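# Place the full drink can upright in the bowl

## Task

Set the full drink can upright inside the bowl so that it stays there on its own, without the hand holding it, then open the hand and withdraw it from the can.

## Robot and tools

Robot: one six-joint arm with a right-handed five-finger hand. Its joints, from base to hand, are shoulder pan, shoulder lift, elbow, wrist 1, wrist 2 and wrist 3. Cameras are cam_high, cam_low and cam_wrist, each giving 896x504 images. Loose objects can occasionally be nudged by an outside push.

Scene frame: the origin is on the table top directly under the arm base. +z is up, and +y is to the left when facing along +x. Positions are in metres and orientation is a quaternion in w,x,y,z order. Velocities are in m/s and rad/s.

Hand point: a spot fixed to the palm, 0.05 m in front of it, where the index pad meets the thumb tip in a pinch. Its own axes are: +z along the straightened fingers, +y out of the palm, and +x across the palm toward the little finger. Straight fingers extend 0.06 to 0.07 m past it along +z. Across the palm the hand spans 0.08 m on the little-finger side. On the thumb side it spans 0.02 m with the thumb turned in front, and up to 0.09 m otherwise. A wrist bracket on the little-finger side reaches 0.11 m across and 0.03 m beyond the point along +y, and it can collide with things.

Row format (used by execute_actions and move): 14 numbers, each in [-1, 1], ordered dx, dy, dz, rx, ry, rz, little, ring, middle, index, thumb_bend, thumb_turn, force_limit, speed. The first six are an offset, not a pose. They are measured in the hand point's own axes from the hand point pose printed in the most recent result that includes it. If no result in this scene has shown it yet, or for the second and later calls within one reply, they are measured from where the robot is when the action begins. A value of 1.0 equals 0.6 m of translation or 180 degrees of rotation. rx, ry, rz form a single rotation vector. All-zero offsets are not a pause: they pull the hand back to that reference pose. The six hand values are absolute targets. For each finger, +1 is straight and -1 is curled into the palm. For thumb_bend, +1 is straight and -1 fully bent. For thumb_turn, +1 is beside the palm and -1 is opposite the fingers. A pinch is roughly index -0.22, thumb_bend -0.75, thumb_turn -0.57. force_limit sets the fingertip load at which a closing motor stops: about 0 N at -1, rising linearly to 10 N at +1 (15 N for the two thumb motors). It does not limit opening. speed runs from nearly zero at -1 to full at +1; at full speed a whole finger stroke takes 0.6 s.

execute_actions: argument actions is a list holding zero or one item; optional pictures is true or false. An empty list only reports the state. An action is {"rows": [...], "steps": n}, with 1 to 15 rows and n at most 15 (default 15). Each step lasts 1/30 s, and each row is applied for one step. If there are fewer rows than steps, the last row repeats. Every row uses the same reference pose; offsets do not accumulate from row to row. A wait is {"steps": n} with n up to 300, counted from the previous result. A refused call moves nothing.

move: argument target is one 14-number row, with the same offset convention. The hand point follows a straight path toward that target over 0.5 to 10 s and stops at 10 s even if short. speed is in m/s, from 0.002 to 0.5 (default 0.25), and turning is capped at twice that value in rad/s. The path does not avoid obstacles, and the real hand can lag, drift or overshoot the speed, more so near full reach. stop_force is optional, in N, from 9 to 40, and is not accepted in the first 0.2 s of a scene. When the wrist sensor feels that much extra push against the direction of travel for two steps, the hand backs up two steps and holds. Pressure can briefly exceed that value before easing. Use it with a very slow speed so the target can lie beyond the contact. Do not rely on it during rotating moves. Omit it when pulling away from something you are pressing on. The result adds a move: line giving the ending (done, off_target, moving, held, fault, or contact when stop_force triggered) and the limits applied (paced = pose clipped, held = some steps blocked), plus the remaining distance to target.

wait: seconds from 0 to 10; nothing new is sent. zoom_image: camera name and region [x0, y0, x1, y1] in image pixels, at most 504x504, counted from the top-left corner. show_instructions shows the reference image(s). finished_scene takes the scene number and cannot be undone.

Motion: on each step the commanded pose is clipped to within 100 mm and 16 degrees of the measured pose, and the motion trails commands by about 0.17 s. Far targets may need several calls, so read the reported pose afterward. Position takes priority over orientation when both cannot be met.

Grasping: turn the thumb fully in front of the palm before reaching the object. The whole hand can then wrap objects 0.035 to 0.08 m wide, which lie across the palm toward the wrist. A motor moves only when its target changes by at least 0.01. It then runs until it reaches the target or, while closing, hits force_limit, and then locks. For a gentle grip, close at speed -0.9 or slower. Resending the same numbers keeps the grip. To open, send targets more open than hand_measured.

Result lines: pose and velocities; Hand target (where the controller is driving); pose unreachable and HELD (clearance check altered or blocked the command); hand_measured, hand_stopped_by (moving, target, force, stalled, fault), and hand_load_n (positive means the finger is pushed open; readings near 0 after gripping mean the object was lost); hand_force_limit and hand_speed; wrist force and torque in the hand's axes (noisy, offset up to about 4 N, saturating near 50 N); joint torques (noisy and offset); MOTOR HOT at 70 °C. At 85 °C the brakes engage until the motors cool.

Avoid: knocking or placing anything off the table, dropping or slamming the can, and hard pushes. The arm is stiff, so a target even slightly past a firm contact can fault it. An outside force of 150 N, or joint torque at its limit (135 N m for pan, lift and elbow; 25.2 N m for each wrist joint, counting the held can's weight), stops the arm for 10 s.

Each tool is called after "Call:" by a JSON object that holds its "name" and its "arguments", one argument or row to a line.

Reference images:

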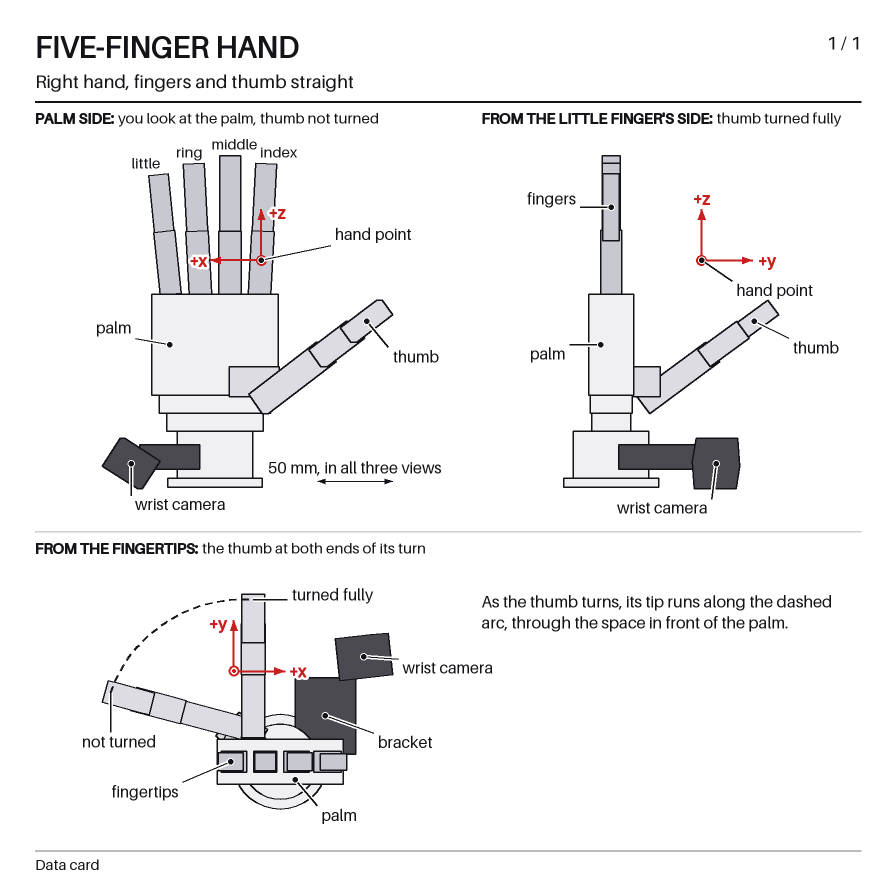

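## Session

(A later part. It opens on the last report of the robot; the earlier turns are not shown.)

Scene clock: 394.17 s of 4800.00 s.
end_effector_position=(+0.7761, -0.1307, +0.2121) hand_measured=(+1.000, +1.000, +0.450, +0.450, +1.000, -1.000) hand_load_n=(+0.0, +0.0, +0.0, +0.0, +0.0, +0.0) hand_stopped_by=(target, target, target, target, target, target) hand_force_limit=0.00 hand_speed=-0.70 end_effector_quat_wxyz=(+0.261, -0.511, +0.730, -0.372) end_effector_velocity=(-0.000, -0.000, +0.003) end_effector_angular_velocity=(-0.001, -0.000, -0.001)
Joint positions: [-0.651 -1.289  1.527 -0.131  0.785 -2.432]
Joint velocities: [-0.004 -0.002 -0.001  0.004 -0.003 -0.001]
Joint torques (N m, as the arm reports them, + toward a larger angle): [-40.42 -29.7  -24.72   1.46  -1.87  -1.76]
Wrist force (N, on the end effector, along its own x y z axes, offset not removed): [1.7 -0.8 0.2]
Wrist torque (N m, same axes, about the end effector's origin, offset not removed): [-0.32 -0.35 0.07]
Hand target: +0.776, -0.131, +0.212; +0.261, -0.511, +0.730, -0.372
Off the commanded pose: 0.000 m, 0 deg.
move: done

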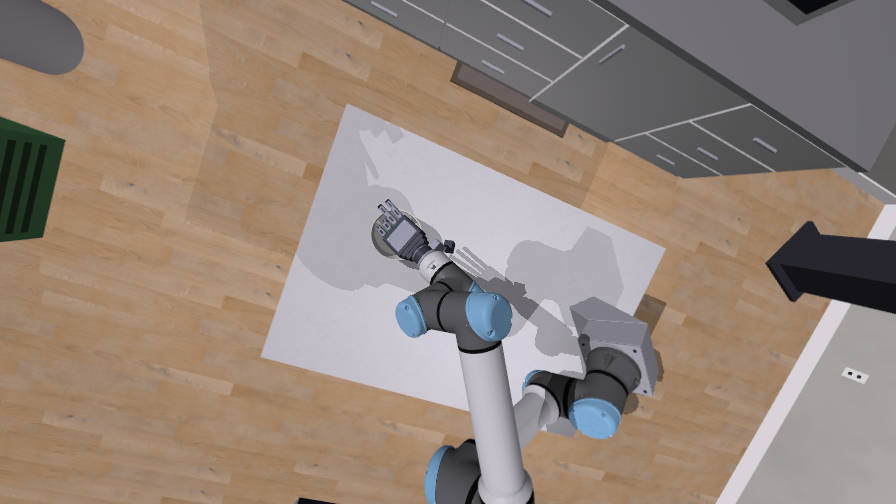

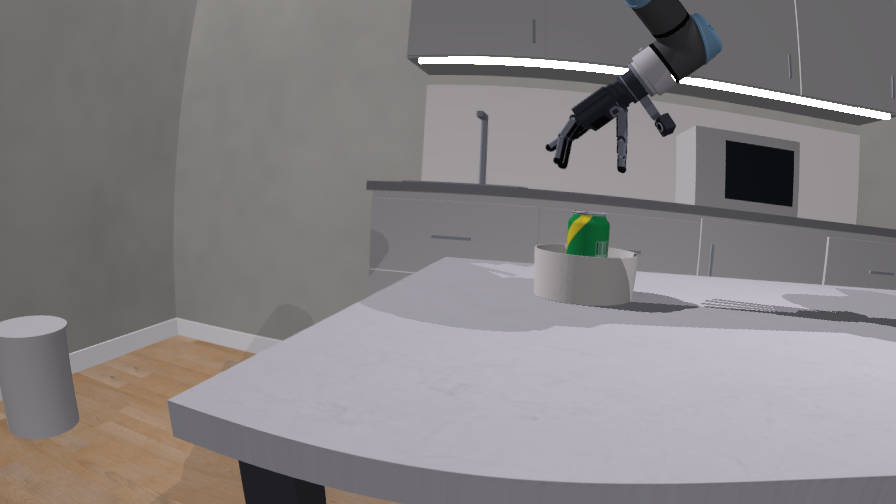

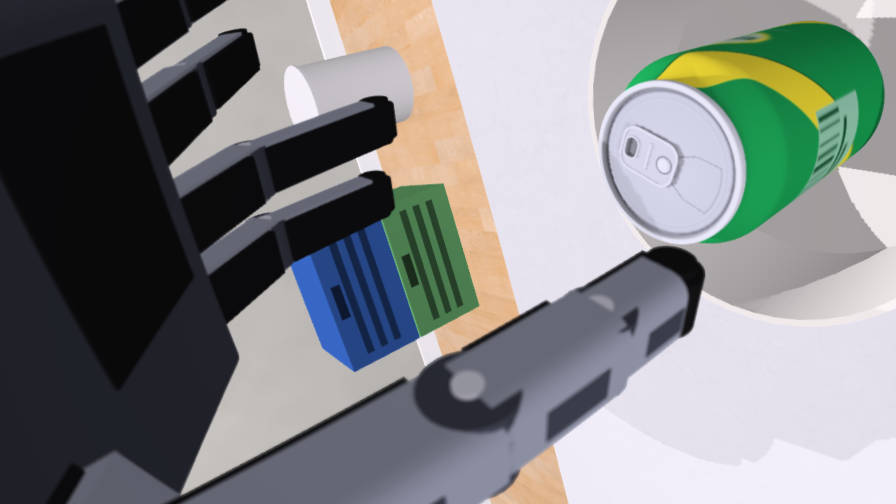

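Call:
{"name": "move", "arguments": {
  "target": [-0.268,0.141,-0.194,0,0,0,1,1,1,1,1,-1,0,0],
  "speed": 0.2
}}

Call:
{"name": "finished_scene", "arguments": {
  "scene": 1
}}

Scene clock: 401.10 s of 4800.00 s.
end_effector_position=(+0.6965, +0.0695, +0.2128) hand_measured=(+1.000, +1.000, +1.000, +1.000, +1.000, -1.000) hand_load_n=(+0.0, +0.0, +0.0, +0.0, +0.0, +0.0) hand_stopped_by=(target, target, target, target, target, target) hand_force_limit=0.00 hand_speed=0.00 end_effector_quat_wxyz=(+0.261, -0.511, +0.730, -0.372) end_effector_velocity=(-0.001, +0.002, +0.000) end_effector_angular_velocity=(+0.000, +0.001, -0.001)
Joint positions: [-0.508 -1.74   1.842 -0.008  0.927 -2.413]
Joint velocities: [ 0.002 -0.004  0.002  0.003  0.002 -0.   ]
Joint torques (N m, as the arm reports them, + toward a larger angle): [ -1.01 -21.6    0.55   1.5    3.52   1.25]
Wrist force (N, on the end effector, along its own x y z axes, offset not removed): [2.6 -0.1 -0.6]
Wrist torque (N m, same axes, about the end effector's origin, offset not removed): [-0.17 -0.41 0.16]
Hand target: +0.696, +0.070, +0.213; +0.261, -0.511, +0.730, -0.372
Off the commanded pose: 0.001 m, 0 deg.
After step 90, 2.23 s passed at rest.
move: done

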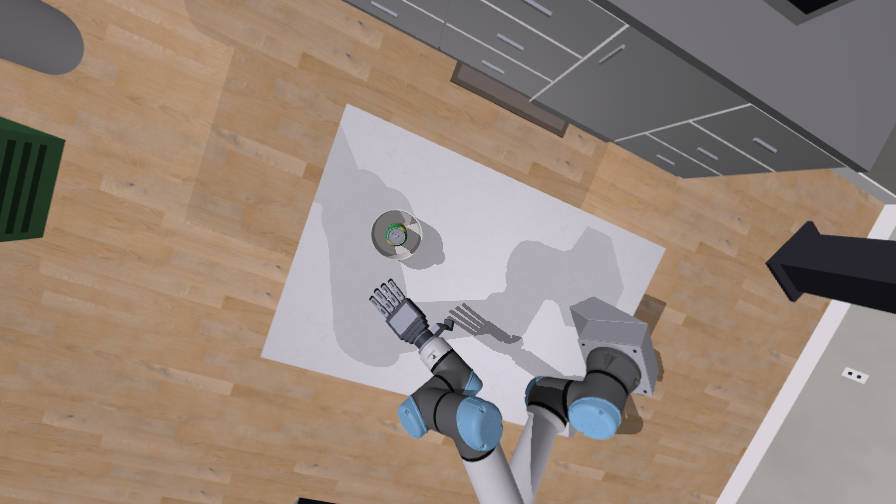

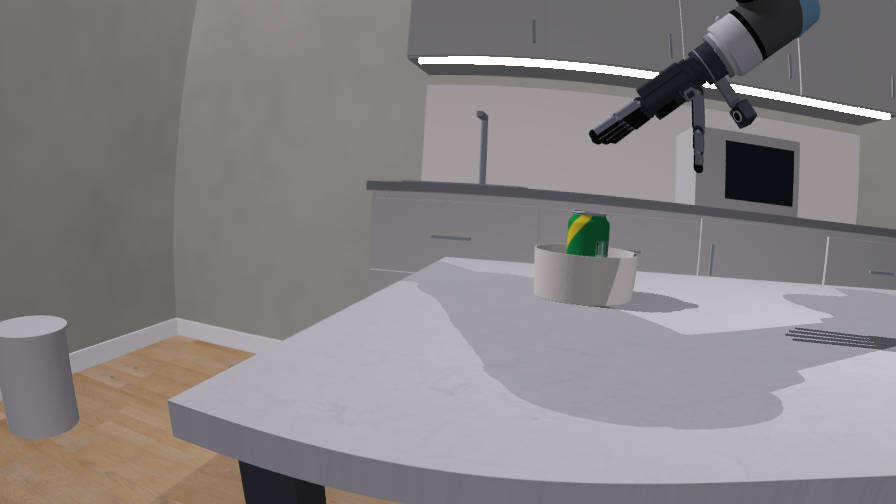

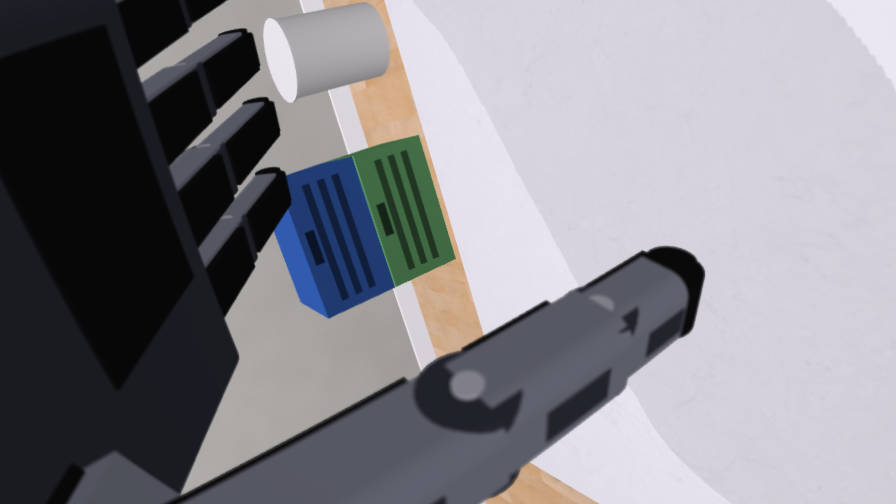

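The scene is finished: the task was done.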